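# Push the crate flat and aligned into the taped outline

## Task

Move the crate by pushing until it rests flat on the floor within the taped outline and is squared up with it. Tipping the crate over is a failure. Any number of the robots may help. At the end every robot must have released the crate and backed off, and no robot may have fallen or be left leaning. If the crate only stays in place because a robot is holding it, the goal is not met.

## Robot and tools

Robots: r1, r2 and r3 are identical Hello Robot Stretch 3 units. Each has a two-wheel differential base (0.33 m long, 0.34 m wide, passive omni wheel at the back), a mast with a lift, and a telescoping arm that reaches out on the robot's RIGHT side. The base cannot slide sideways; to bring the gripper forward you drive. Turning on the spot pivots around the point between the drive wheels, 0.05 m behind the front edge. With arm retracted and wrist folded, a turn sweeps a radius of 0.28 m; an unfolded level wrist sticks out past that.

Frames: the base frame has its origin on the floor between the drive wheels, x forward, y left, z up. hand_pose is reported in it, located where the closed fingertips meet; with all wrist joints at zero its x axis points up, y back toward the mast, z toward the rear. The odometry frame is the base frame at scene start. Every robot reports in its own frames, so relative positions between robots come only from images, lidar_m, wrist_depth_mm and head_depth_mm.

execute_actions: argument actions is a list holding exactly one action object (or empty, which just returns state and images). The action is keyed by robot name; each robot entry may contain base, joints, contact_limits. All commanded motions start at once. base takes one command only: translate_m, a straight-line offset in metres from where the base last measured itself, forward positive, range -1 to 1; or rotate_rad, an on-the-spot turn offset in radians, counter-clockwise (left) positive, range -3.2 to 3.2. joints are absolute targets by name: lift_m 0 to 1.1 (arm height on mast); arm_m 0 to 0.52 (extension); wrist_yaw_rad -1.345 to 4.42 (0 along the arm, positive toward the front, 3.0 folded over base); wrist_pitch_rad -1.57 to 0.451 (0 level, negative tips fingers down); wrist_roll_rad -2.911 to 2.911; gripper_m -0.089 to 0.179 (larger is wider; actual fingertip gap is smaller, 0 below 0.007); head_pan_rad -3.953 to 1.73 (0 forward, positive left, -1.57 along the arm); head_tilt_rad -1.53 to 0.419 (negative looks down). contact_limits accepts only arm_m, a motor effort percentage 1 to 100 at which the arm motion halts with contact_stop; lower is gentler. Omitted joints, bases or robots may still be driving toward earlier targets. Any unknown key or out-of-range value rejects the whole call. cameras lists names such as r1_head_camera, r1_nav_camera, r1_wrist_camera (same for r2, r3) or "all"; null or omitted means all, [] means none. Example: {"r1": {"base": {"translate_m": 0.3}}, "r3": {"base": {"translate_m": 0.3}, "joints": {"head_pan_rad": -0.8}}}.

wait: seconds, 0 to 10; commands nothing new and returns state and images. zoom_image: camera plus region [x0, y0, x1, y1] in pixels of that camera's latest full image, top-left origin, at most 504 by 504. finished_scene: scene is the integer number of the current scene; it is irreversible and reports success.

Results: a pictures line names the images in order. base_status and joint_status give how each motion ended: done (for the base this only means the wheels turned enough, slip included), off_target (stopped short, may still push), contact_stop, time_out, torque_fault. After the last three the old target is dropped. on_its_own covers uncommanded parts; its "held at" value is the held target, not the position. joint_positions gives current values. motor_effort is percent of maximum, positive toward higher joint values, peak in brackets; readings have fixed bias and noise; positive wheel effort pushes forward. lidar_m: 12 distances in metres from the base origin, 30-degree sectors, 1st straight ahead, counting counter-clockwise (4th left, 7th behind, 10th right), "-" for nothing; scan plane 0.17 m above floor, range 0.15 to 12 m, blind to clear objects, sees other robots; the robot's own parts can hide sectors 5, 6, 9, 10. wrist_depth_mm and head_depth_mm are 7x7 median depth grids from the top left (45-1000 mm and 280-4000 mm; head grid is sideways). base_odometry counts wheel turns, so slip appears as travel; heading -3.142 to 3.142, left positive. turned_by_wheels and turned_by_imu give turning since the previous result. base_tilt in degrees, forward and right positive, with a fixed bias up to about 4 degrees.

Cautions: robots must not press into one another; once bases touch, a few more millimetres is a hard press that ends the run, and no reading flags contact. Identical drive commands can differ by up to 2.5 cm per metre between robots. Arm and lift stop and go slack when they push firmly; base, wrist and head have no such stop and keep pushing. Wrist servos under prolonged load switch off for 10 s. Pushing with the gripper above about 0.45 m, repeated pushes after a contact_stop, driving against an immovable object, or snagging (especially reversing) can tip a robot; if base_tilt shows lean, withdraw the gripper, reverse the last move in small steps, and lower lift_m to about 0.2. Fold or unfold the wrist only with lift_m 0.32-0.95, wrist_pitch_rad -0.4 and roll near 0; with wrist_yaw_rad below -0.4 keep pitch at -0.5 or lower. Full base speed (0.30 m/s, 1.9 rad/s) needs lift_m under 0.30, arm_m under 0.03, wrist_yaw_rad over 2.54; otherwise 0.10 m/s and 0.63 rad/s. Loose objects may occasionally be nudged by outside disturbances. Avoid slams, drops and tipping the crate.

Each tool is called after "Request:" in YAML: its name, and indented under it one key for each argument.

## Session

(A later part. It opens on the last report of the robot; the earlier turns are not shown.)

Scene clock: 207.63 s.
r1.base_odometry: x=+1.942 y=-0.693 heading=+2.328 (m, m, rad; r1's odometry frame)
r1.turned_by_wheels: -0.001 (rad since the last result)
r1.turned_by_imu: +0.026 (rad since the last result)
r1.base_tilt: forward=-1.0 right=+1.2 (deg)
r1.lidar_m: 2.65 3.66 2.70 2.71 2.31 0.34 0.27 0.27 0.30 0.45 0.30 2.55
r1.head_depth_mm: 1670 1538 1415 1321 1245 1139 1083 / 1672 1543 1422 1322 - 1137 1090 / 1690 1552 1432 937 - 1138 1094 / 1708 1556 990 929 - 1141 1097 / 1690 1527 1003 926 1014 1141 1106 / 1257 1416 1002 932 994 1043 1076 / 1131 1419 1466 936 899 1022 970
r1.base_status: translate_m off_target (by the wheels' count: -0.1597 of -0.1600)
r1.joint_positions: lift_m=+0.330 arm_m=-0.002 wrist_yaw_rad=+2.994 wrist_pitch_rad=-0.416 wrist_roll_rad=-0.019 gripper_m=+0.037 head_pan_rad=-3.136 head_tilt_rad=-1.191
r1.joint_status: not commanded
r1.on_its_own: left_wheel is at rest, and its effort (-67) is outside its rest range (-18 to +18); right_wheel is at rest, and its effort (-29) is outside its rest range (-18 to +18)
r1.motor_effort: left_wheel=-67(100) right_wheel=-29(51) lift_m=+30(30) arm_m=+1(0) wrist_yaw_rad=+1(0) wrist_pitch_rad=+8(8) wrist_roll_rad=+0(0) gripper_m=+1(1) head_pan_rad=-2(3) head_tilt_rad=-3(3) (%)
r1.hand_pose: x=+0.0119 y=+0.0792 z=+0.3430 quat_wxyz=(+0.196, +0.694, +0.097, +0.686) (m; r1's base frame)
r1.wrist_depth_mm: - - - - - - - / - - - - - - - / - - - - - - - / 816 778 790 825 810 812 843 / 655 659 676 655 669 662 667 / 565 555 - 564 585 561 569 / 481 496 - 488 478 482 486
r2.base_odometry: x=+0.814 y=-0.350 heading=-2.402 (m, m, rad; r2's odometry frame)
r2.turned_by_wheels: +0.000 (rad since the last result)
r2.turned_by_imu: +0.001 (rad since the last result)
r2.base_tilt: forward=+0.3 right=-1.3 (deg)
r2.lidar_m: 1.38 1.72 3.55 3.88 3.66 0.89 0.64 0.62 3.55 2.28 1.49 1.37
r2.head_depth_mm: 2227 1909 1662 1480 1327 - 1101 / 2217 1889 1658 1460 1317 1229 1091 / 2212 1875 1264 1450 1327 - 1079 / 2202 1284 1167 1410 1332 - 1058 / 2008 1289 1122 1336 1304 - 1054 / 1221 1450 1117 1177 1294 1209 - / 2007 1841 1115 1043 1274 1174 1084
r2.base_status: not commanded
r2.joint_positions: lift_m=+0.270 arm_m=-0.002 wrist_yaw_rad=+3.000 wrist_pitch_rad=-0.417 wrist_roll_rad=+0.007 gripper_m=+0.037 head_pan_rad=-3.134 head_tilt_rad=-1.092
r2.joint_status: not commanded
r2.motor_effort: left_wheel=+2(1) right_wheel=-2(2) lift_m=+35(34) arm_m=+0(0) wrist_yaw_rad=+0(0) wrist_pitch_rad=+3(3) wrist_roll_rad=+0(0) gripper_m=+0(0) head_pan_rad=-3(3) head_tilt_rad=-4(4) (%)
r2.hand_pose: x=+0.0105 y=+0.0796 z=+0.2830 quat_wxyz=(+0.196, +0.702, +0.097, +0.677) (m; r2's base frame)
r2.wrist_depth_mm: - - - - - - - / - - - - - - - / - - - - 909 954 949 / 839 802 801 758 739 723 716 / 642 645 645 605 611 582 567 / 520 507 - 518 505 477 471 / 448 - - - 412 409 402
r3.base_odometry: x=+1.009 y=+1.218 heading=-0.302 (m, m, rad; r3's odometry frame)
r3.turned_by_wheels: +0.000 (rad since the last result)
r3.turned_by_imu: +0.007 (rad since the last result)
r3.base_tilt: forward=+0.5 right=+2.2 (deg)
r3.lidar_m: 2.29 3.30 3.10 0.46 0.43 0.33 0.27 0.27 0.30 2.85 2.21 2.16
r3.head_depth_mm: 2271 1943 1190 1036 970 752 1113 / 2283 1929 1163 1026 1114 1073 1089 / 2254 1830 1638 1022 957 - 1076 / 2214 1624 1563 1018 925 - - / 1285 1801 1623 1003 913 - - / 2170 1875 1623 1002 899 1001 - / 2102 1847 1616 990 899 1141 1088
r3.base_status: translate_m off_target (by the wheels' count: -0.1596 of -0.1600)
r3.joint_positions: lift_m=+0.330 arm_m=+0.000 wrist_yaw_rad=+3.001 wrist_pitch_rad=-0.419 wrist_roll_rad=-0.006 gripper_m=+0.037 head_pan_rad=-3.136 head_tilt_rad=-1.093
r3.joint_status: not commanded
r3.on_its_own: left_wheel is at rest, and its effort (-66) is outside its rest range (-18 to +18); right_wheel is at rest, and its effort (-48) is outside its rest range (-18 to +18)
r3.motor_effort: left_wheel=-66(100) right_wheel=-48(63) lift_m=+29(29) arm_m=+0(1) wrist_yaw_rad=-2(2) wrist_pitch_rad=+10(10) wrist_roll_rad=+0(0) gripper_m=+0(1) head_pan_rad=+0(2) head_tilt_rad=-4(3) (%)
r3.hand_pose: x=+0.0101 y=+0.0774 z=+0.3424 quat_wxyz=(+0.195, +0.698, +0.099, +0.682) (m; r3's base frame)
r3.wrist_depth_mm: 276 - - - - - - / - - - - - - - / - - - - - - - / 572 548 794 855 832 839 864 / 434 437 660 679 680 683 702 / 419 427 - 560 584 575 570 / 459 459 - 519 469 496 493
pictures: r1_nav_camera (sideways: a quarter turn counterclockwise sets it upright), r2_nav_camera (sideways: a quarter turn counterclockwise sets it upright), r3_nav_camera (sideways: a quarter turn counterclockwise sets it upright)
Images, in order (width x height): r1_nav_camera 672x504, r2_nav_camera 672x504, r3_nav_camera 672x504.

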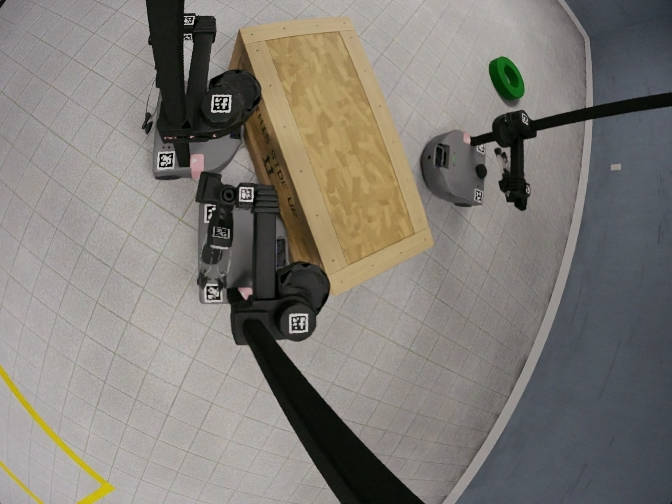

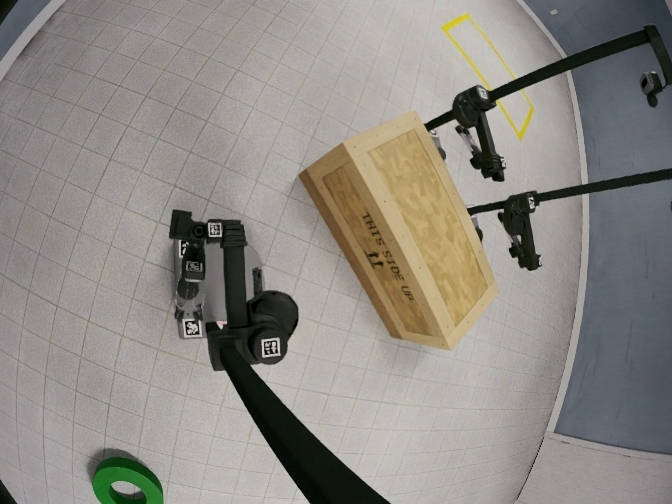

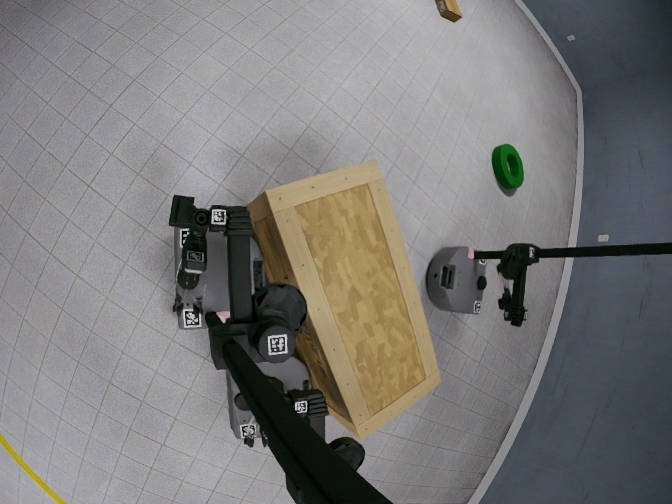

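Request:
execute_actions:
  actions:
    - {"r1":{"base":{"translate_m":0.0},"joints":{"lift_m":0.27}},"r3":{"base":{"translate_m":0.3},"joints":{"lift_m":0.27}},"r2":{"base":{"translate_m":-0.27}}}
  cameras: []

Request:
execute_actions:
  actions:
    - {"r3":{"base":{"rotate_rad":-1.92},"joints":{"head_pan_rad":0}},"r2":{"base":{"rotate_rad":0.6}}}
  cameras: []

Request:
execute_actions:
  actions:
    - {"r3":{"base":{"translate_m":0.6}},"r1":{"base":{"translate_m":0.12},"joints":{"head_pan_rad":0}}}
  cameras: []

Request:
execute_actions:
  actions:
    - {"r3":{"base":{"rotate_rad":-0.84}},"r1":{"base":{"rotate_rad":2.4}}}
  cameras: ["r1_nav_camera","r3_nav_camera","r2_nav_camera"]

Scene clock: 217.93 s.
r1.base_odometry: x=+1.942 y=-0.693 heading=+2.328 (m, m, rad; r1's odometry frame)
r1.turned_by_wheels: +0.000 (rad since the last result)
r1.turned_by_imu: +0.000 (rad since the last result)
r1.base_tilt: forward=-1.1 right=+1.1 (deg)
r1.lidar_m: 2.65 3.67 2.70 2.71 2.30 0.34 0.28 0.27 0.30 0.45 2.64 0.48
r1.head_depth_mm: 1677 1527 1415 1317 1246 1146 1085 / 1676 1530 1425 1319 - 1140 1088 / 1688 1549 1425 940 - 1138 1098 / 1699 1552 995 931 - 1140 1099 / 1709 1567 1001 929 1032 - 1103 / 1723 1342 1000 935 998 1179 1105 / 1740 1338 1293 935 897 1184 1016
r1.base_status: translate_m off_target (by the wheels' count: +0.0001 of +0.0000)
r1.joint_positions: lift_m=+0.270 arm_m=-0.002 wrist_yaw_rad=+2.994 wrist_pitch_rad=-0.416 wrist_roll_rad=-0.019 gripper_m=+0.037 head_pan_rad=-3.136 head_tilt_rad=-1.191
r1.joint_status: all done
r1.on_its_own: left_wheel is at rest, and its effort (-31) is outside its rest range (-18 to +18)
r1.motor_effort: left_wheel=-31(62) right_wheel=-11(28) lift_m=+26(27) arm_m=+1(1) wrist_yaw_rad=+0(1) wrist_pitch_rad=+8(7) wrist_roll_rad=+0(1) gripper_m=+1(1) head_pan_rad=-2(3) head_tilt_rad=-3(3) (%)
r1.hand_pose: x=+0.0119 y=+0.0792 z=+0.2831 quat_wxyz=(+0.196, +0.694, +0.097, +0.686) (m; r1's base frame)
r1.wrist_depth_mm: - - - - - - - / - - - - - - - / 922 - 907 935 913 924 946 / 712 678 705 720 702 732 728 / 579 569 586 594 584 583 583 / 483 501 - - 504 487 488 / - - - - 414 423 423
r2.base_odometry: x=+1.013 y=-0.168 heading=-2.402 (m, m, rad; r2's odometry frame)
r2.turned_by_wheels: +0.000 (rad since the last result)
r2.turned_by_imu: +0.001 (rad since the last result)
r2.base_tilt: forward=+0.2 right=-1.3 (deg)
r2.lidar_m: 1.63 2.04 3.96 4.01 3.36 0.56 0.41 0.39 0.40 2.69 1.76 1.62
r2.head_depth_mm: 2223 1912 1664 1465 1328 - 1102 / 2216 1894 1660 1450 1319 1226 1097 / 2208 1895 1134 1144 1338 - 1080 / 2177 1880 1129 1036 1314 - 1057 / 2163 1652 1137 997 1248 - 1049 / 2167 1582 1120 995 1029 1217 - / 1243 1805 1612 987 920 1156 1082
r2.base_status: done
r2.joint_positions: lift_m=+0.270 arm_m=-0.002 wrist_yaw_rad=+3.000 wrist_pitch_rad=-0.417 wrist_roll_rad=+0.007 gripper_m=+0.037 head_pan_rad=-3.134 head_tilt_rad=-1.092
r2.joint_status: not commanded
r2.motor_effort: left_wheel=+2(6) right_wheel=-2(8) lift_m=+35(34) arm_m=+0(0) wrist_yaw_rad=+0(0) wrist_pitch_rad=+3(3) wrist_roll_rad=+0(0) gripper_m=+0(1) head_pan_rad=-4(4) head_tilt_rad=-4(4) (%)
r2.hand_pose: x=+0.0105 y=+0.0796 z=+0.2830 quat_wxyz=(+0.196, +0.702, +0.097, +0.677) (m; r2's base frame)
r2.wrist_depth_mm: - - - - - - - / - - - - - - - / - - - - - 925 925 / 826 809 804 750 742 718 732 / 639 623 638 599 619 587 565 / 529 511 - 512 507 483 473 / 448 - - - 412 413 404
r3.base_odometry: x=+1.295 y=+1.129 heading=-0.302 (m, m, rad; r3's odometry frame)
r3.turned_by_wheels: +0.000 (rad since the last result)
r3.turned_by_imu: +0.001 (rad since the last result)
r3.base_tilt: forward=+0.5 right=+2.2 (deg)
r3.lidar_m: 2.02 2.94 3.98 3.00 0.60 0.60 0.56 0.55 4.71 2.53 1.95 1.91
r3.head_depth_mm: 2315 1949 1190 994 1225 1256 1105 / 2285 1926 1155 998 1223 1230 1093 / 2231 1918 1149 1281 1306 - 1080 / 2200 1623 1144 1164 1336 - - / 1278 1615 1133 1072 1313 - - / 2167 1856 1124 1040 1280 1214 - / 2086 1843 1139 1389 1288 1175 1089
r3.base_status: done
r3.joint_positions: lift_m=+0.270 arm_m=+0.000 wrist_yaw_rad=+3.001 wrist_pitch_rad=-0.419 wrist_roll_rad=-0.006 gripper_m=+0.037 head_pan_rad=-3.136 head_tilt_rad=-1.093
r3.joint_status: all done
r3.motor_effort: left_wheel=-1(63) right_wheel=+1(46) lift_m=+23(27) arm_m=+0(0) wrist_yaw_rad=-1(2) wrist_pitch_rad=+10(10) wrist_roll_rad=+0(0) gripper_m=+0(1) head_pan_rad=-2(2) head_tilt_rad=-3(3) (%)
r3.hand_pose: x=+0.0101 y=+0.0774 z=+0.2827 quat_wxyz=(+0.195, +0.698, +0.099, +0.682) (m; r3's base frame)
r3.wrist_depth_mm: - - - - - - - / - - - - - - - / 725 - 966 - - - - / 555 719 720 728 751 757 728 / 546 577 617 604 599 584 604 / 474 492 - 512 528 497 499 / 429 - - - 410 432 430
pictures: none
No camera images: the call's "cameras" was empty. Leave "cameras" out to get every camera's image.

Scene clock: 220.43 s.
r1.base_odometry: x=+1.942 y=-0.693 heading=+2.328 (m, m, rad; r1's odometry frame)
r1.turned_by_wheels: +0.000 (rad since the last result)
r1.turned_by_imu: +0.000 (rad since the last result)
r1.base_tilt: forward=-1.0 right=+1.1 (deg)
r1.lidar_m: 2.65 3.68 2.70 2.71 2.30 0.34 0.27 0.27 0.29 0.45 2.66 0.61
r1.head_depth_mm: 1670 1537 1411 1312 1244 1140 1086 / 1677 1549 1421 1318 - 1142 1086 / 1682 1551 1430 939 - 1135 1093 / 1697 1551 993 931 - 1143 1094 / 1717 1565 1002 925 1030 - 1101 / 1702 1358 1002 930 996 1176 1106 / 1730 1041 1285 940 900 1182 1115
r1.base_status: not commanded
r1.joint_positions: lift_m=+0.270 arm_m=-0.002 wrist_yaw_rad=+2.994 wrist_pitch_rad=-0.416 wrist_roll_rad=-0.019 gripper_m=+0.037 head_pan_rad=-3.136 head_tilt_rad=-1.191
r1.joint_status: not commanded
r1.on_its_own: left_wheel is at rest, and its effort (-30) is outside its rest range (-18 to +18)
r1.motor_effort: left_wheel=-30(30) right_wheel=-12(11) lift_m=+26(26) arm_m=+0(1) wrist_yaw_rad=+0(1) wrist_pitch_rad=+8(8) wrist_roll_rad=+0(0) gripper_m=+0(1) head_pan_rad=-2(3) head_tilt_rad=-3(2) (%)
r1.hand_pose: x=+0.0119 y=+0.0792 z=+0.2831 quat_wxyz=(+0.196, +0.694, +0.097, +0.686) (m; r1's base frame)
r1.wrist_depth_mm: - - - - - - - / - - - - - - - / 947 - 915 912 918 941 936 / 726 690 713 705 713 723 719 / 578 581 602 572 585 577 580 / 484 505 - - 508 482 490 / - - - - 418 421 424
r2.base_odometry: x=+1.013 y=-0.168 heading=-1.802 (m, m, rad; r2's odometry frame)
r2.turned_by_wheels: +0.600 (rad since the last result)
r2.turned_by_imu: +0.592 (rad since the last result)
r2.base_tilt: forward=+0.2 right=-1.4 (deg)
r2.lidar_m: 2.15 3.96 4.04 3.27 0.52 0.40 0.39 0.41 2.46 1.71 1.61 1.65
r2.head_depth_mm: 1387 1672 1662 1018 1175 - 1099 / 2164 1650 1559 1015 1182 1228 1094 / 2208 1875 1134 1005 1106 - 1073 / 2180 1880 1125 999 1109 - 1058 / 2180 1155 1124 1000 1210 - 1053 / 2030 1095 1114 996 1218 1209 - / 2149 1853 1618 1417 1274 1181 1078
r2.base_status: done
r2.joint_positions: lift_m=+0.270 arm_m=-0.002 wrist_yaw_rad=+3.000 wrist_pitch_rad=-0.417 wrist_roll_rad=+0.007 gripper_m=+0.037 head_pan_rad=-3.134 head_tilt_rad=-1.092
r2.joint_status: not commanded
r2.motor_effort: left_wheel=-2(5) right_wheel=+2(9) lift_m=+35(34) arm_m=+0(0) wrist_yaw_rad=+0(1) wrist_pitch_rad=+3(3) wrist_roll_rad=+0(0) gripper_m=+0(0) head_pan_rad=-3(3) head_tilt_rad=-4(4) (%)
r2.hand_pose: x=+0.0105 y=+0.0796 z=+0.2830 quat_wxyz=(+0.196, +0.702, +0.097, +0.677) (m; r2's base frame)
r2.wrist_depth_mm: 528 - - - - - - / 487 - - - - - - / 489 627 - - - - 977 / 476 641 812 780 762 734 720 / 455 596 638 600 611 573 570 / 448 521 - 521 510 480 467 / 430 - - - 415 405 407
r3.base_odometry: x=+1.295 y=+1.129 heading=-2.222 (m, m, rad; r3's odometry frame)
r3.turned_by_wheels: -1.920 (rad since the last result)
r3.turned_by_imu: -1.918 (rad since the last result)
r3.base_tilt: forward=+0.5 right=+2.2 (deg)
r3.lidar_m: 3.92 2.24 1.92 1.91 2.20 3.77 3.00 3.30 0.60 0.61 0.55 4.74
r3.head_depth_mm: 2263 1949 1676 1503 1111 1204 1108 / 2248 1942 1677 1482 1332 1209 1109 / 2243 1913 1663 1473 1319 1202 1127 / 2213 1908 1654 1466 1319 1195 1116 / 2200 1874 1638 1455 1316 1188 1117 / 2173 1858 1627 1445 1299 1177 1106 / 2163 1839 1629 1429 1294 1171 1078
r3.base_status: done
r3.joint_positions: lift_m=+0.270 arm_m=+0.000 wrist_yaw_rad=+3.001 wrist_pitch_rad=-0.419 wrist_roll_rad=-0.006 gripper_m=+0.037 head_pan_rad=-0.007 head_tilt_rad=-1.093
r3.joint_status: all done
r3.motor_effort: left_wheel=+2(11) right_wheel=-1(8) lift_m=+23(23) arm_m=+0(1) wrist_yaw_rad=-2(2) wrist_pitch_rad=+10(10) wrist_roll_rad=+0(0) gripper_m=+0(0) head_pan_rad=+3(29) head_tilt_rad=-3(4) (%)
r3.hand_pose: x=+0.0101 y=+0.0774 z=+0.2827 quat_wxyz=(+0.195, +0.698, +0.099, +0.682) (m; r3's base frame)
r3.wrist_depth_mm: - - - - - - - / - - - - - - - / 950 - 948 - - - - / 706 720 724 740 753 731 744 / 572 582 606 586 595 595 612 / 482 491 - 509 521 493 500 / 440 - - - 417 432 424
pictures: none
No camera images: the call's "cameras" was empty. Leave "cameras" out to get every camera's image.

Scene clock: 224.07 s.
r1.base_odometry: x=+1.860 y=-0.605 heading=+2.328 (m, m, rad; r1's odometry frame)
r1.turned_by_wheels: +0.000 (rad since the last result)
r1.turned_by_imu: +0.001 (rad since the last result)
r1.base_tilt: forward=-1.0 right=+1.1 (deg)
r1.lidar_m: 2.54 3.52 2.71 2.67 2.41 2.33 0.39 0.38 0.41 0.63 1.00 2.44
r1.head_depth_mm: 1669 1532 1411 1310 1228 1148 1086 / 1683 1533 1421 1310 1234 1187 1069 / 1689 1552 1429 1329 1242 1190 - / 1694 1554 1447 1333 1240 1194 - / 1714 1570 1435 1336 1251 1193 - / 1721 1581 1454 1347 1257 1180 - / 1724 1575 1469 1351 1262 1180 1128
r1.base_status: done
r1.joint_positions: lift_m=+0.270 arm_m=-0.002 wrist_yaw_rad=+2.994 wrist_pitch_rad=-0.416 wrist_roll_rad=-0.019 gripper_m=+0.037 head_pan_rad=-0.007 head_tilt_rad=-1.191
r1.joint_status: all done
r1.motor_effort: left_wheel=-1(24) right_wheel=+1(8) lift_m=+26(26) arm_m=+1(1) wrist_yaw_rad=-1(0) wrist_pitch_rad=+8(8) wrist_roll_rad=+0(0) gripper_m=+0(1) head_pan_rad=+4(46) head_tilt_rad=-3(3) (%)
r1.hand_pose: x=+0.0119 y=+0.0792 z=+0.2831 quat_wxyz=(+0.196, +0.694, +0.097, +0.686) (m; r1's base frame)
r1.wrist_depth_mm: - - - - - - - / - - - - - - - / 902 - 941 953 900 944 941 / 701 699 692 688 706 718 709 / 568 579 605 585 585 594 577 / 480 502 - - 505 496 491 / - - - - 412 423 421
r2.base_odometry: x=+1.013 y=-0.168 heading=-1.802 (m, m, rad; r2's odometry frame)
r2.turned_by_wheels: +0.000 (rad since the last result)
r2.turned_by_imu: +0.001 (rad since the last result)
r2.base_tilt: forward=+0.2 right=-1.3 (deg)
r2.lidar_m: 2.15 3.95 4.06 3.28 0.52 0.40 0.39 0.41 2.46 1.71 1.61 1.65
r2.head_depth_mm: 2237 1909 1668 1019 1174 - 1106 / 2211 1902 1648 1013 1180 1227 1099 / 2206 1819 1136 1009 1102 - 1075 / 2199 1513 1124 998 1111 - 1058 / 2085 1187 1126 995 1204 - 1060 / 2146 1808 1115 994 1217 1211 - / 2123 1836 1609 1412 1266 1177 1087
r2.base_status: not commanded
r2.joint_positions: lift_m=+0.270 arm_m=-0.002 wrist_yaw_rad=+3.000 wrist_pitch_rad=-0.417 wrist_roll_rad=+0.007 gripper_m=+0.037 head_pan_rad=-3.134 head_tilt_rad=-1.092
r2.joint_status: not commanded
r2.motor_effort: left_wheel=-2(2) right_wheel=+2(2) lift_m=+35(35) arm_m=+0(0) wrist_yaw_rad=+1(0) wrist_pitch_rad=+3(3) wrist_roll_rad=+0(0) gripper_m=+0(0) head_pan_rad=-4(4) head_tilt_rad=-5(5) (%)
r2.hand_pose: x=+0.0105 y=+0.0796 z=+0.2830 quat_wxyz=(+0.196, +0.702, +0.097, +0.677) (m; r2's base frame)
r2.wrist_depth_mm: 539 - - - - - - / 487 - - - - - - / 478 624 - - - 986 969 / 478 654 810 769 769 720 719 / 468 593 651 607 610 582 567 / 464 524 - 519 495 479 468 / 429 - - - 412 410 401
r3.base_odometry: x=+0.931 y=+0.651 heading=-2.222 (m, m, rad; r3's odometry frame)
r3.turned_by_wheels: +0.000 (rad since the last result)
r3.turned_by_imu: +0.001 (rad since the last result)
r3.base_tilt: forward=+0.5 right=+2.2 (deg)
r3.lidar_m: 3.60 2.04 1.77 1.76 2.03 3.51 3.59 0.98 0.44 0.51 3.43 4.16
r3.head_depth_mm: 2305 1950 1694 1508 1340 1218 1113 / 2245 1922 1679 1480 1337 1203 1116 / 2225 1909 1674 1474 1330 1202 1132 / 2156 1893 1655 1474 1314 1198 1119 / 2195 1887 1651 1448 1302 1191 1111 / 2160 1874 1636 1450 1293 1186 1110 / 2145 1851 1611 1430 1287 1180 1077
r3.base_status: done
r3.joint_positions: lift_m=+0.270 arm_m=+0.000 wrist_yaw_rad=+3.001 wrist_pitch_rad=-0.419 wrist_roll_rad=-0.006 gripper_m=+0.037 head_pan_rad=-0.007 head_tilt_rad=-1.093
r3.joint_status: not commanded
r3.motor_effort: left_wheel=+2(10) right_wheel=-2(7) lift_m=+23(23) arm_m=+0(0) wrist_yaw_rad=-2(2) wrist_pitch_rad=+10(10) wrist_roll_rad=+0(0) gripper_m=+1(1) head_pan_rad=+2(3) head_tilt_rad=-4(4) (%)
r3.hand_pose: x=+0.0101 y=+0.0774 z=+0.2827 quat_wxyz=(+0.195, +0.698, +0.099, +0.682) (m; r3's base frame)
r3.wrist_depth_mm: - - - - - - - / - - - - - - - / 933 - 937 - - - - / 720 726 742 736 750 730 749 / 582 588 614 593 603 593 605 / 481 488 - 510 518 496 511 / 438 - - - 418 427 431
pictures: none
No camera images: the call's "cameras" was empty. Leave "cameras" out to get every camera's image.

Scene clock: 226.73 s.
r1.base_odometry: x=+1.860 y=-0.605 heading=-1.556 (m, m, rad; r1's odometry frame)
r1.turned_by_wheels: +2.400 (rad since the last result)
r1.turned_by_imu: +2.414 (rad since the last result)
r1.base_tilt: forward=-1.1 right=+1.2 (deg)
r1.lidar_m: 2.32 0.41 0.38 0.39 0.49 0.98 2.45 2.46 2.89 3.86 2.68 2.65
r1.head_depth_mm: 1664 1526 1409 1318 1227 1150 1085 / 1676 1546 1422 1320 1235 1184 1073 / 1691 1544 1439 1330 1245 1189 - / 1694 1554 1431 1334 1242 1195 - / 1708 1563 1439 1342 1247 1196 - / 1712 1570 1452 1004 1182 1181 - / 1745 1570 1457 939 898 1087 1125
r1.base_status: done
r1.joint_positions: lift_m=+0.270 arm_m=-0.002 wrist_yaw_rad=+2.994 wrist_pitch_rad=-0.416 wrist_roll_rad=-0.019 gripper_m=+0.037 head_pan_rad=-0.007 head_tilt_rad=-1.191
r1.joint_status: not commanded
r1.motor_effort: left_wheel=-2(12) right_wheel=+3(10) lift_m=+26(26) arm_m=+0(1) wrist_yaw_rad=+0(1) wrist_pitch_rad=+8(8) wrist_roll_rad=+0(0) gripper_m=+1(0) head_pan_rad=+3(4) head_tilt_rad=-2(3) (%)
r1.hand_pose: x=+0.0119 y=+0.0791 z=+0.2831 quat_wxyz=(+0.196, +0.694, +0.097, +0.686) (m; r1's base frame)
r1.wrist_depth_mm: 500 - 426 398 366 346 329 / - - 463 431 402 375 353 / 884 - 508 474 436 412 376 / 713 649 559 522 475 436 415 / 573 576 605 562 517 489 531 / 482 505 - - 508 494 487 / - - - - 425 427 417
r2.base_odometry: x=+1.013 y=-0.168 heading=-1.802 (m, m, rad; r2's odometry frame)
r2.turned_by_wheels: +0.000 (rad since the last result)
r2.turned_by_imu: +0.001 (rad since the last result)
r2.base_tilt: forward=+0.2 right=-1.3 (deg)
r2.lidar_m: 2.15 3.95 4.06 3.27 0.52 0.40 0.39 0.41 2.47 1.71 1.62 1.65
r2.head_depth_mm: 2228 1909 1656 1016 1174 - 1101 / 2225 1887 1661 1016 1187 1226 1093 / 1155 1211 1134 1006 1108 - 1081 / 2176 1562 1130 1004 1111 - 1059 / 2161 1871 1122 997 1210 - 1049 / 2149 1854 1118 992 1220 1212 - / 2130 1848 1610 1408 1274 1175 1085
r2.base_status: not commanded
r2.joint_positions: lift_m=+0.270 arm_m=-0.002 wrist_yaw_rad=+3.000 wrist_pitch_rad=-0.417 wrist_roll_rad=+0.007 gripper_m=+0.037 head_pan_rad=-3.134 head_tilt_rad=-1.092
r2.joint_status: not commanded
r2.motor_effort: left_wheel=-2(2) right_wheel=+2(2) lift_m=+34(34) arm_m=+0(0) wrist_yaw_rad=+0(1) wrist_pitch_rad=+4(3) wrist_roll_rad=+1(0) gripper_m=+0(0) head_pan_rad=-4(3) head_tilt_rad=-4(4) (%)
r2.hand_pose: x=+0.0105 y=+0.0796 z=+0.2830 quat_wxyz=(+0.196, +0.702, +0.097, +0.677) (m; r2's base frame)
r2.wrist_depth_mm: 536 - - - - - - / 491 - - - - - - / 486 623 - - - - 963 / 475 636 772 766 737 734 712 / 467 592 636 613 615 575 567 / 465 527 - 518 501 487 463 / 429 - - - 418 414 402
r3.base_odometry: x=+0.931 y=+0.651 heading=-3.062 (m, m, rad; r3's odometry frame)
r3.turned_by_wheels: -0.840 (rad since the last result)
r3.turned_by_imu: -0.840 (rad since the last result)
r3.base_tilt: forward=+0.5 right=+2.2 (deg)
r3.lidar_m: 4.00 4.14 2.68 1.88 1.76 1.81 2.37 4.56 0.98 0.58 0.45 0.61
r3.head_depth_mm: 2297 1949 1691 1490 1080 1117 1109 / 2276 1922 1671 1487 1333 1211 1111 / 2228 1919 1665 1471 1323 1203 1124 / 2208 1882 1647 1475 1319 1196 1122 / 2187 1879 1634 1457 1310 1184 1116 / 2185 1864 1625 1447 1312 1187 1107 / 2051 1840 1607 1435 1289 1176 1076
r3.base_status: done
r3.joint_positions: lift_m=+0.270 arm_m=+0.000 wrist_yaw_rad=+3.001 wrist_pitch_rad=-0.419 wrist_roll_rad=-0.006 gripper_m=+0.037 head_pan_rad=-0.007 head_tilt_rad=-1.093
r3.joint_status: not commanded
r3.motor_effort: left_wheel=+1(11) right_wheel=-2(6) lift_m=+23(23) arm_m=-1(0) wrist_yaw_rad=-2(1) wrist_pitch_rad=+10(10) wrist_roll_rad=+0(0) gripper_m=+0(1) head_pan_rad=+3(3) head_tilt_rad=-4(3) (%)
r3.hand_pose: x=+0.0101 y=+0.0774 z=+0.2827 quat_wxyz=(+0.195, +0.698, +0.099, +0.682) (m; r3's base frame)
r3.wrist_depth_mm: - - - - - - - / - - - - - - - / 919 - 939 - - - - / 717 730 736 728 735 730 759 / 587 581 605 581 598 600 596 / 481 490 - 510 521 501 502 / 435 - - - 417 436 432
pictures: r1_nav_camera (sideways: a quarter turn counterclockwise sets it upright), r2_nav_camera (sideways: a quarter turn counterclockwise sets it upright), r3_nav_camera (sideways: a quarter turn counterclockwise sets it upright)
Images, in order (width x height): r1_nav_camera 672x504, r2_nav_camera 672x504, r3_nav_camera 672x504.

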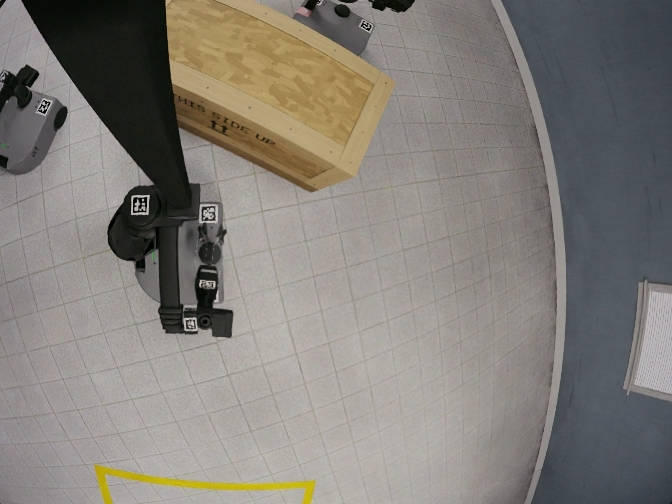

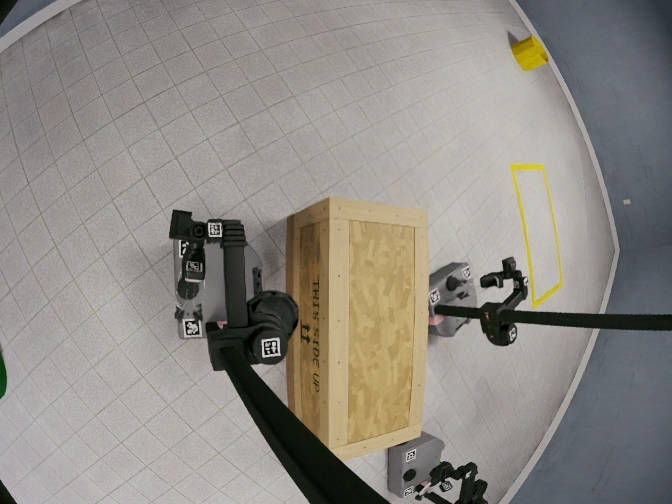

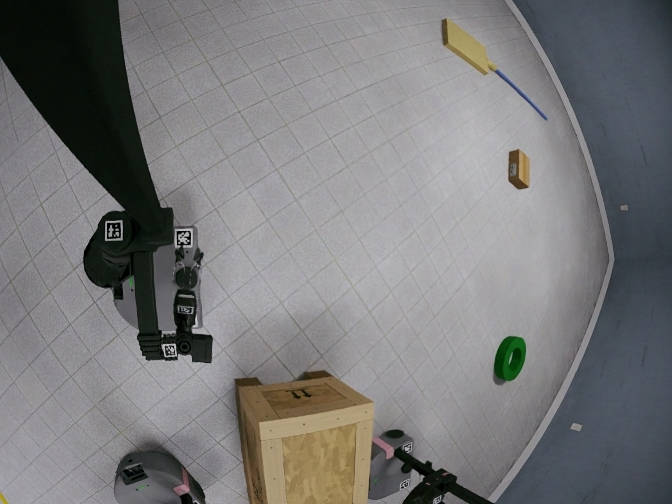

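Request:
execute_actions:
  actions:
    - {"r3":{"base":{"translate_m":0.7}},"r1":{"base":{"translate_m":0.68}},"r2":{"base":{"rotate_rad":1.49}}}
  cameras: []

Request:
execute_actions:
  actions:
    - {"r3":{"base":{"rotate_rad":-0.72}},"r1":{"base":{"rotate_rad":1.1}},"r2":{"base":{"translate_m":0.2}}}
  cameras: []

Request:
execute_actions:
  actions:
    - {"r1":{"base":{"translate_m":0.58}},"r2":{"base":{"rotate_rad":-1.59}}}
  cameras: []

Request:
execute_actions:
  actions:
    - {"r1":{"base":{"rotate_rad":0.68}},"r2":{"base":{"translate_m":-0.08},"joints":{"lift_m":0.33}},"r3":{"base":{"translate_m":0.3}}}
  cameras: ["r1_nav_camera","r3_nav_camera","r2_nav_camera"]

Scene clock: 235.87 s.
r1.base_odometry: x=+1.870 y=-1.285 heading=-1.556 (m, m, rad; r1's odometry frame)
r1.turned_by_wheels: +0.000 (rad since the last result)
r1.turned_by_imu: +0.005 (rad since the last result)
r1.base_tilt: forward=-1.0 right=+1.1 (deg)
r1.lidar_m: 1.66 1.67 1.97 0.54 0.37 0.36 3.12 3.13 3.71 2.42 2.40 1.89
r1.head_depth_mm: 1669 1526 1417 1314 1228 1147 1084 / 1690 1538 1421 1314 1235 1186 1074 / 1682 1540 1428 1323 1239 1193 - / 1673 1551 1437 1329 1243 1189 - / 1665 1563 1449 1345 1255 1190 - / 1651 1571 1455 1342 1258 1178 - / 1644 1589 1460 1355 1260 1179 1129
r1.base_status: done
r1.joint_positions: lift_m=+0.270 arm_m=-0.002 wrist_yaw_rad=+2.994 wrist_pitch_rad=-0.416 wrist_roll_rad=-0.019 gripper_m=+0.037 head_pan_rad=-0.007 head_tilt_rad=-1.191
r1.joint_status: not commanded
r1.motor_effort: left_wheel=-3(9) right_wheel=+2(9) lift_m=+26(26) arm_m=+1(0) wrist_yaw_rad=+0(0) wrist_pitch_rad=+8(8) wrist_roll_rad=+0(0) gripper_m=+0(0) head_pan_rad=+3(4) head_tilt_rad=-3(2) (%)
r1.hand_pose: x=+0.0119 y=+0.0791 z=+0.2831 quat_wxyz=(+0.196, +0.694, +0.097, +0.686) (m; r1's base frame)
r1.wrist_depth_mm: 322 - - - - - - / 343 - 842 - - - - / 347 - 862 937 922 974 944 / 355 429 687 698 702 713 715 / 362 449 598 589 564 575 581 / 376 480 - - 498 488 488 / - - - - 418 421 417
r2.base_odometry: x=+1.013 y=-0.168 heading=-0.312 (m, m, rad; r2's odometry frame)
r2.turned_by_wheels: +1.490 (rad since the last result)
r2.turned_by_imu: +1.469 (rad since the last result)
r2.base_tilt: forward=+0.2 right=-1.3 (deg)
r2.lidar_m: 1.04 0.57 0.41 0.39 0.40 2.77 1.77 1.61 1.63 2.00 3.93 4.01
r2.head_depth_mm: 2203 1917 1654 1480 1321 - 1014 / 2221 1894 1658 1465 1318 1225 1095 / 2186 1888 1645 1467 1337 - 1075 / 2105 1864 1629 1456 1324 - 1057 / 1978 1858 1631 1446 1304 - 1050 / 1793 1847 1616 1441 1293 1215 - / 1654 1793 1606 1434 1286 1177 1084
r2.base_status: done
r2.joint_positions: lift_m=+0.270 arm_m=-0.002 wrist_yaw_rad=+3.000 wrist_pitch_rad=-0.417 wrist_roll_rad=+0.007 gripper_m=+0.037 head_pan_rad=-3.134 head_tilt_rad=-1.092
r2.joint_status: not commanded
r2.motor_effort: left_wheel=-2(7) right_wheel=+2(9) lift_m=+34(35) arm_m=+0(0) wrist_yaw_rad=-1(0) wrist_pitch_rad=+4(4) wrist_roll_rad=+0(0) gripper_m=+0(0) head_pan_rad=-3(4) head_tilt_rad=-4(4) (%)
r2.hand_pose: x=+0.0105 y=+0.0796 z=+0.2830 quat_wxyz=(+0.196, +0.702, +0.097, +0.677) (m; r2's base frame)
r2.wrist_depth_mm: 355 - 372 390 415 435 459 / 375 - 413 425 451 478 516 / 726 409 448 468 499 532 583 / 770 452 479 512 550 587 681 / 647 509 526 561 582 590 556 / 515 518 - 518 507 483 471 / 444 - - - 416 407 403
r3.base_odometry: x=+0.234 y=+0.596 heading=-3.062 (m, m, rad; r3's odometry frame)
r3.turned_by_wheels: +0.000 (rad since the last result)
r3.turned_by_imu: +0.001 (rad since the last result)
r3.base_tilt: forward=+0.5 right=+2.3 (deg)
r3.lidar_m: 3.48 3.57 3.25 2.26 2.16 2.21 2.89 0.60 0.47 0.63 2.60 2.66
r3.head_depth_mm: 2281 1949 1635 1491 1345 1217 1113 / 2275 1931 1679 1484 1337 1205 1110 / 2240 1916 1654 1477 1319 1207 1131 / 2247 1899 1650 1467 1315 1194 1126 / 2205 1865 1635 1455 1307 1188 1118 / 2174 1854 1636 1440 1299 1187 1105 / 2147 1861 1618 1438 1294 1175 1075
r3.base_status: done
r3.joint_positions: lift_m=+0.270 arm_m=+0.000 wrist_yaw_rad=+3.001 wrist_pitch_rad=-0.419 wrist_roll_rad=-0.006 gripper_m=+0.037 head_pan_rad=-0.007 head_tilt_rad=-1.093
r3.joint_status: not commanded
r3.motor_effort: left_wheel=+2(11) right_wheel=-2(6) lift_m=+23(23) arm_m=+0(1) wrist_yaw_rad=-2(2) wrist_pitch_rad=+10(10) wrist_roll_rad=+0(0) gripper_m=+0(1) head_pan_rad=+2(2) head_tilt_rad=-3(4) (%)
r3.hand_pose: x=+0.0101 y=+0.0774 z=+0.2827 quat_wxyz=(+0.195, +0.698, +0.099, +0.682) (m; r3's base frame)
r3.wrist_depth_mm: - - - - - - - / - - - - - - - / 895 - 977 - - - - / 727 725 734 734 734 739 745 / 581 587 606 585 592 596 610 / 486 492 - 508 516 503 506 / 434 - - - 407 426 425
pictures: none
No camera images: the call's "cameras" was empty. Leave "cameras" out to get every camera's image.

Scene clock: 238.37 s.
r1.base_odometry: x=+1.870 y=-1.285 heading=-0.456 (m, m, rad; r1's odometry frame)
r1.turned_by_wheels: +1.100 (rad since the last result)
r1.turned_by_imu: +1.107 (rad since the last result)
r1.base_tilt: forward=-1.1 right=+1.0 (deg)
r1.lidar_m: 2.03 0.51 0.36 0.36 3.13 3.13 3.82 2.40 2.41 1.85 1.66 1.67
r1.head_depth_mm: 1673 1530 1415 1314 1225 1152 1087 / 1676 1543 1419 1323 1231 1189 1069 / 1683 1547 1425 1326 1237 1189 - / 1711 1548 1437 1335 1244 1194 - / 1714 1558 1445 1335 1255 1195 - / 1712 1563 1450 1336 1242 1177 - / 1732 1587 1443 959 918 1167 1132
r1.base_status: done
r1.joint_positions: lift_m=+0.270 arm_m=-0.002 wrist_yaw_rad=+2.994 wrist_pitch_rad=-0.416 wrist_roll_rad=-0.019 gripper_m=+0.037 head_pan_rad=-0.007 head_tilt_rad=-1.191
r1.joint_status: not commanded
r1.motor_effort: left_wheel=-2(12) right_wheel=+2(9) lift_m=+26(26) arm_m=-1(1) wrist_yaw_rad=+0(0) wrist_pitch_rad=+8(8) wrist_roll_rad=+0(0) gripper_m=+0(0) head_pan_rad=+4(4) head_tilt_rad=-2(3) (%)
r1.hand_pose: x=+0.0119 y=+0.0791 z=+0.2831 quat_wxyz=(+0.196, +0.694, +0.097, +0.686) (m; r1's base frame)
r1.wrist_depth_mm: - - - 487 376 398 417 / - - - 532 410 433 475 / 896 - 920 565 452 486 778 / 711 698 707 620 492 555 685 / 568 571 606 555 569 577 568 / 485 500 - - 504 491 477 / - - - - 417 422 421
r2.base_odometry: x=+1.204 y=-0.229 heading=-0.313 (m, m, rad; r2's odometry frame)
r2.turned_by_wheels: +0.000 (rad since the last result)
r2.turned_by_imu: +0.001 (rad since the last result)
r2.base_tilt: forward=+0.2 right=-1.3 (deg)
r2.lidar_m: 1.00 0.84 0.41 0.40 0.41 0.54 1.94 1.77 1.78 2.19 3.83 3.86
r2.head_depth_mm: 2253 1908 1661 1466 981 - 1034 / 2226 1898 1654 1471 1284 1225 1099 / 2206 1876 1649 1457 1335 - 1078 / 2158 1881 1660 1454 1323 - 1058 / 2058 1864 1623 1449 1301 - 1056 / 1964 1845 1623 1435 1295 1211 - / 1823 1835 1618 1435 1294 1174 1081
r2.base_status: done
r2.joint_positions: lift_m=+0.270 arm_m=-0.002 wrist_yaw_rad=+3.000 wrist_pitch_rad=-0.417 wrist_roll_rad=+0.007 gripper_m=+0.037 head_pan_rad=-3.134 head_tilt_rad=-1.092
r2.joint_status: not commanded
r2.motor_effort: left_wheel=-2(7) right_wheel=+2(8) lift_m=+35(34) arm_m=-1(1) wrist_yaw_rad=-1(0) wrist_pitch_rad=+3(3) wrist_roll_rad=+0(0) gripper_m=+0(0) head_pan_rad=-4(4) head_tilt_rad=-4(4) (%)
r2.hand_pose: x=+0.0105 y=+0.0796 z=+0.2830 quat_wxyz=(+0.196, +0.702, +0.097, +0.677) (m; r2's base frame)
r2.wrist_depth_mm: 364 - 382 395 418 436 - / 376 - 409 430 454 490 - / 410 417 446 474 507 861 892 / 441 460 492 527 568 699 678 / 479 503 538 571 597 580 567 / 507 522 - 514 498 488 474 / 447 - - - 414 414 399
r3.base_odometry: x=+0.234 y=+0.596 heading=+2.501 (m, m, rad; r3's odometry frame)
r3.turned_by_wheels: -0.720 (rad since the last result)
r3.turned_by_imu: -0.720 (rad since the last result)
r3.base_tilt: forward=+0.5 right=+2.2 (deg)
r3.lidar_m: 2.60 3.03 3.56 3.56 2.48 2.14 2.15 2.50 4.36 0.49 0.47 0.84
r3.head_depth_mm: 2222 1952 1187 1310 1348 1195 1113 / 2257 1947 1659 1420 1334 1204 1112 / 2244 1921 1656 1480 1320 1209 1131 / 2226 1884 1649 1466 1317 1195 1114 / 2180 1898 1633 1454 1309 1194 1115 / 2182 1787 1640 1439 1305 1181 1110 / 2164 1846 1626 1432 1293 1176 1078
r3.base_status: done
r3.joint_positions: lift_m=+0.270 arm_m=+0.000 wrist_yaw_rad=+3.001 wrist_pitch_rad=-0.419 wrist_roll_rad=-0.006 gripper_m=+0.037 head_pan_rad=-0.007 head_tilt_rad=-1.093
r3.joint_status: not commanded
r3.motor_effort: left_wheel=+2(10) right_wheel=-2(6) lift_m=+23(23) arm_m=+0(1) wrist_yaw_rad=-2(1) wrist_pitch_rad=+10(10) wrist_roll_rad=+0(0) gripper_m=+1(1) head_pan_rad=+3(3) head_tilt_rad=-3(3) (%)
r3.hand_pose: x=+0.0101 y=+0.0774 z=+0.2827 quat_wxyz=(+0.195, +0.698, +0.099, +0.682) (m; r3's base frame)
r3.wrist_depth_mm: - - - - - - - / - - - - - - - / 915 - 977 - - - - / 719 721 753 742 737 736 735 / 573 572 610 582 596 593 598 / 485 488 - 506 507 498 503 / 435 - - - 414 423 428
pictures: none
No camera images: the call's "cameras" was empty. Leave "cameras" out to get every camera's image.

Scene clock: 241.93 s.
r1.base_odometry: x=+2.391 y=-1.541 heading=-0.456 (m, m, rad; r1's odometry frame)
r1.turned_by_wheels: +0.000 (rad since the last result)
r1.turned_by_imu: +0.004 (rad since the last result)
r1.base_tilt: forward=-1.1 right=+1.2 (deg)
r1.lidar_m: 1.58 3.09 0.88 0.40 0.38 0.51 4.31 2.85 2.26 1.42 1.29 1.30
r1.head_depth_mm: 1517 1524 1413 1311 1226 1153 1086 / 1629 1532 1426 1322 1234 1187 1069 / 1683 1549 1427 1330 1239 1188 - / 1705 1552 1436 1328 1243 1195 - / 1706 1572 1440 1339 1252 1187 - / 1720 1574 1451 1344 1256 1181 - / 1730 1576 1459 1350 1264 1178 936
r1.base_status: done
r1.joint_positions: lift_m=+0.270 arm_m=-0.002 wrist_yaw_rad=+2.994 wrist_pitch_rad=-0.416 wrist_roll_rad=-0.019 gripper_m=+0.037 head_pan_rad=-0.007 head_tilt_rad=-1.191
r1.joint_status: not commanded
r1.motor_effort: left_wheel=-3(9) right_wheel=+2(8) lift_m=+26(26) arm_m=+0(1) wrist_yaw_rad=+0(1) wrist_pitch_rad=+8(8) wrist_roll_rad=+0(0) gripper_m=+1(0) head_pan_rad=+4(4) head_tilt_rad=-2(3) (%)
r1.hand_pose: x=+0.0119 y=+0.0791 z=+0.2831 quat_wxyz=(+0.196, +0.694, +0.097, +0.686) (m; r1's base frame)
r1.wrist_depth_mm: 334 - - - - - - / 358 - - 802 - - - / 388 - 867 820 866 904 937 / 420 444 671 731 723 705 715 / 526 562 594 580 587 583 587 / 499 503 - - 507 490 490 / - - - - 416 426 426
r2.base_odometry: x=+1.204 y=-0.229 heading=-1.902 (m, m, rad; r2's odometry frame)
r2.turned_by_wheels: -1.590 (rad since the last result)
r2.turned_by_imu: -1.564 (rad since the last result)
r2.base_tilt: forward=+0.2 right=-1.3 (deg)
r2.lidar_m: 2.18 3.83 3.86 3.21 0.84 0.42 0.40 0.41 0.54 1.95 1.77 1.78
r2.head_depth_mm: 2232 1913 1665 1484 1330 - 1101 / 2210 1902 1598 1010 1276 1235 1096 / 2218 1892 1129 1005 1173 - 1079 / 2193 1866 1127 1004 1136 - 1057 / 2169 1846 1120 999 1206 - 1055 / 2160 1831 1119 990 1169 1204 - / 2146 1838 1110 987 1138 1171 1083
r2.base_status: done
r2.joint_positions: lift_m=+0.270 arm_m=-0.002 wrist_yaw_rad=+3.000 wrist_pitch_rad=-0.417 wrist_roll_rad=+0.007 gripper_m=+0.037 head_pan_rad=-3.134 head_tilt_rad=-1.092
r2.joint_status: not commanded
r2.motor_effort: left_wheel=+1(8) right_wheel=-2(7) lift_m=+35(34) arm_m=-2(0) wrist_yaw_rad=+1(1) wrist_pitch_rad=+3(3) wrist_roll_rad=+0(0) gripper_m=+0(0) head_pan_rad=-3(4) head_tilt_rad=-4(4) (%)
r2.hand_pose: x=+0.0105 y=+0.0796 z=+0.2830 quat_wxyz=(+0.196, +0.702, +0.097, +0.677) (m; r2's base frame)
r2.wrist_depth_mm: - - - - - - - / - - - - - - - / - 735 - - - 991 952 / 829 767 789 768 743 731 712 / 642 631 645 620 610 577 577 / 489 509 - 512 495 488 474 / 438 - - - 414 412 409
r3.base_odometry: x=+0.234 y=+0.596 heading=+2.501 (m, m, rad; r3's odometry frame)
r3.turned_by_wheels: +0.000 (rad since the last result)
r3.turned_by_imu: +0.001 (rad since the last result)
r3.base_tilt: forward=+0.5 right=+2.2 (deg)
r3.lidar_m: 2.60 3.03 3.56 3.59 2.48 2.13 2.15 2.49 4.39 0.49 0.47 0.70
r3.head_depth_mm: 2254 1958 1674 1177 1282 1198 1115 / 2239 1925 1674 1413 1317 1207 1109 / 2244 1890 1661 1489 1327 1206 1135 / 2212 1910 1651 1471 1320 1197 1120 / 2179 1899 1634 1464 1303 1190 1113 / 2175 1784 1629 1435 1293 1180 1110 / 2173 1856 1616 1441 1291 1171 1080
r3.base_status: not commanded
r3.joint_positions: lift_m=+0.270 arm_m=+0.000 wrist_yaw_rad=+3.001 wrist_pitch_rad=-0.419 wrist_roll_rad=-0.006 gripper_m=+0.037 head_pan_rad=-0.007 head_tilt_rad=-1.093
r3.joint_status: not commanded
r3.motor_effort: left_wheel=+2(2) right_wheel=-2(2) lift_m=+23(23) arm_m=-1(1) wrist_yaw_rad=-2(2) wrist_pitch_rad=+10(10) wrist_roll_rad=+0(0) gripper_m=+0(0) head_pan_rad=+3(3) head_tilt_rad=-4(4) (%)
r3.hand_pose: x=+0.0101 y=+0.0774 z=+0.2827 quat_wxyz=(+0.195, +0.698, +0.099, +0.682) (m; r3's base frame)
r3.wrist_depth_mm: - - - - - - - / - - - - - - - / 971 - 974 - - - - / 725 721 736 731 760 739 756 / 589 583 610 586 600 610 601 / 486 485 - 517 514 508 492 / 435 - - - 415 429 435
pictures: none
No camera images: the call's "cameras" was empty. Leave "cameras" out to get every camera's image.

Scene clock: 244.73 s.
r1.base_odometry: x=+2.391 y=-1.541 heading=+0.224 (m, m, rad; r1's odometry frame)
r1.turned_by_wheels: +0.680 (rad since the last result)
r1.turned_by_imu: +0.685 (rad since the last result)
r1.base_tilt: forward=-1.1 right=+1.1 (deg)
r1.lidar_m: 4.63 0.86 0.38 0.40 0.59 4.30 2.85 1.88 1.35 1.29 1.34 1.79
r1.head_depth_mm: 1666 1525 1413 1315 1229 1149 1088 / 1673 1542 1410 1313 1238 1179 1070 / 1660 1547 1428 1327 1239 1186 - / 1654 1549 1438 1341 1248 1198 - / 1675 1566 1441 1339 1249 1189 - / 1711 1575 1448 1343 1257 1180 - / 1730 1582 1269 1314 1111 1162 1128
r1.base_status: done
r1.joint_positions: lift_m=+0.270 arm_m=-0.002 wrist_yaw_rad=+2.994 wrist_pitch_rad=-0.416 wrist_roll_rad=-0.019 gripper_m=+0.037 head_pan_rad=-0.006 head_tilt_rad=-1.191
r1.joint_status: not commanded
r1.motor_effort: left_wheel=-2(12) right_wheel=+2(8) lift_m=+26(26) arm_m=+0(0) wrist_yaw_rad=+1(0) wrist_pitch_rad=+8(8) wrist_roll_rad=+0(0) gripper_m=+1(0) head_pan_rad=+4(4) head_tilt_rad=-3(3) (%)
r1.hand_pose: x=+0.0119 y=+0.0791 z=+0.2831 quat_wxyz=(+0.196, +0.694, +0.097, +0.686) (m; r1's base frame)
r1.wrist_depth_mm: - - 485 418 407 - - / - - 530 450 497 813 - / 924 - 566 494 579 690 629 / 690 683 656 545 645 682 665 / 573 570 590 573 584 584 590 / 486 512 - - 508 488 493 / - - - - 418 422 423
r2.base_odometry: x=+1.230 y=-0.153 heading=-1.902 (m, m, rad; r2's odometry frame)
r2.turned_by_wheels: +0.000 (rad since the last result)
r2.turned_by_imu: +0.001 (rad since the last result)
r2.base_tilt: forward=+0.2 right=-1.3 (deg)
r2.lidar_m: 2.24 3.88 3.93 0.61 0.46 0.33 0.32 0.33 0.43 0.85 1.82 1.83
r2.head_depth_mm: 2226 1924 1666 1470 1305 - 1104 / 2199 1889 1654 1010 1037 1228 1095 / 2194 1889 1640 1004 943 - 1076 / 2211 1872 1637 1005 926 - 1055 / 2189 1855 1625 1000 944 - 1056 / 2159 1839 1622 992 935 1209 - / 2129 1825 1605 989 931 1172 1091
r2.base_status: done
r2.joint_positions: lift_m=+0.330 arm_m=-0.002 wrist_yaw_rad=+3.000 wrist_pitch_rad=-0.417 wrist_roll_rad=+0.007 gripper_m=+0.037 head_pan_rad=-3.134 head_tilt_rad=-1.092
r2.joint_status: all done
r2.motor_effort: left_wheel=+2(5) right_wheel=-2(8) lift_m=+42(44) arm_m=+0(1) wrist_yaw_rad=+0(0) wrist_pitch_rad=+4(3) wrist_roll_rad=+0(0) gripper_m=+0(0) head_pan_rad=-3(4) head_tilt_rad=-4(4) (%)
r2.hand_pose: x=+0.0105 y=+0.0796 z=+0.3427 quat_wxyz=(+0.196, +0.702, +0.097, +0.677) (m; r2's base frame)
r2.wrist_depth_mm: - - 481 - - - - / - - - - - - - / - - 831 856 - - - / 834 935 655 784 867 854 822 / 411 728 697 683 708 671 646 / 413 591 - 566 566 551 536 / 400 502 - - 475 465 464
r3.base_odometry: x=-0.007 y=+0.775 heading=+2.502 (m, m, rad; r3's odometry frame)
r3.turned_by_wheels: +0.000 (rad since the last result)
r3.turned_by_imu: +0.001 (rad since the last result)
r3.base_tilt: forward=+0.5 right=+2.2 (deg)
r3.lidar_m: 2.32 2.69 3.49 3.48 2.81 2.41 2.44 2.83 0.45 0.45 0.50 2.31
r3.head_depth_mm: 2119 1956 1699 1503 1346 1109 1108 / 2151 1927 1686 1489 1336 1207 1113 / 2169 1910 1668 1471 1327 1201 1126 / 2159 1896 1661 1469 1319 1199 1126 / 2189 1876 1618 1462 1310 1196 1114 / 2173 1841 1558 1442 1304 1184 1104 / 2161 1851 1556 1441 1301 1178 1075
r3.base_status: done
r3.joint_positions: lift_m=+0.270 arm_m=+0.000 wrist_yaw_rad=+3.001 wrist_pitch_rad=-0.419 wrist_roll_rad=-0.006 gripper_m=+0.037 head_pan_rad=-0.007 head_tilt_rad=-1.093
r3.joint_status: not commanded
r3.motor_effort: left_wheel=+2(11) right_wheel=-2(7) lift_m=+23(23) arm_m=+0(0) wrist_yaw_rad=-2(2) wrist_pitch_rad=+10(10) wrist_roll_rad=+0(0) gripper_m=+1(1) head_pan_rad=+3(3) head_tilt_rad=-4(4) (%)
r3.hand_pose: x=+0.0101 y=+0.0774 z=+0.2827 quat_wxyz=(+0.195, +0.698, +0.099, +0.682) (m; r3's base frame)
r3.wrist_depth_mm: - - - - - - - / - - - - - - - / 944 - 960 - - - - / 703 726 724 728 739 761 752 / 568 569 608 592 590 607 603 / 492 488 - 519 505 504 500 / 436 - - - 413 426 433
pictures: r1_nav_camera (sideways: a quarter turn counterclockwise sets it upright), r2_nav_camera (sideways: a quarter turn counterclockwise sets it upright), r3_nav_camera (sideways: a quarter turn counterclockwise sets it upright)
Images, in order (width x height): r1_nav_camera 672x504, r2_nav_camera 672x504, r3_nav_camera 672x504.

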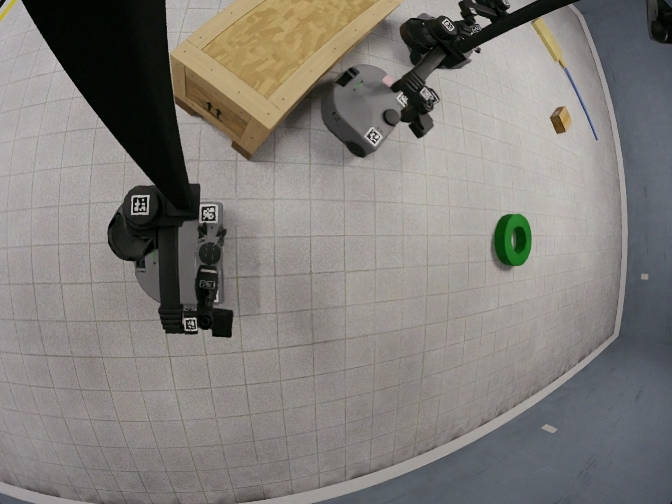

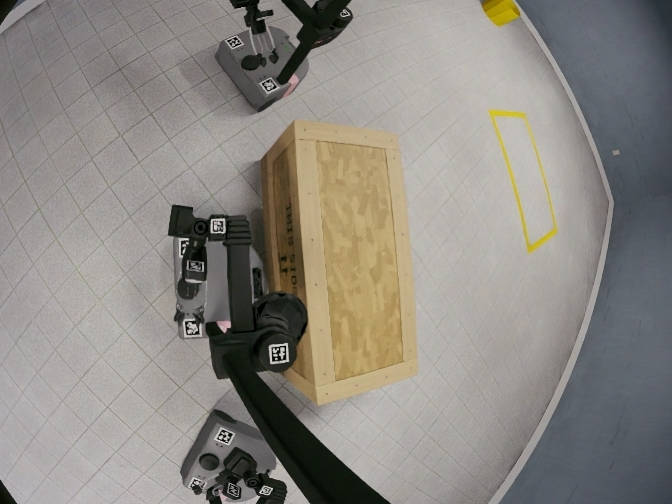

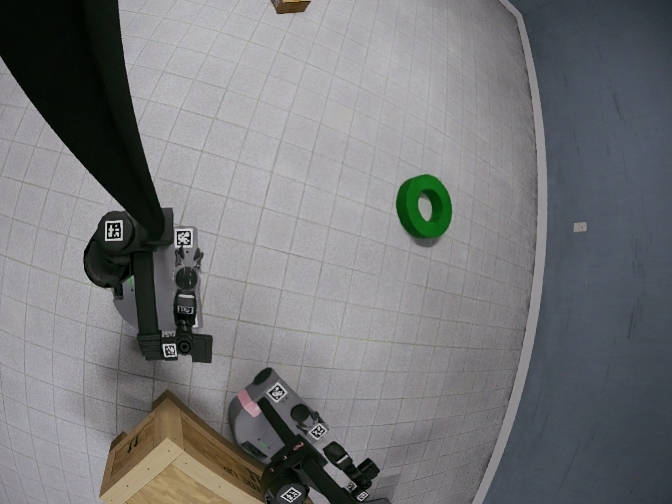

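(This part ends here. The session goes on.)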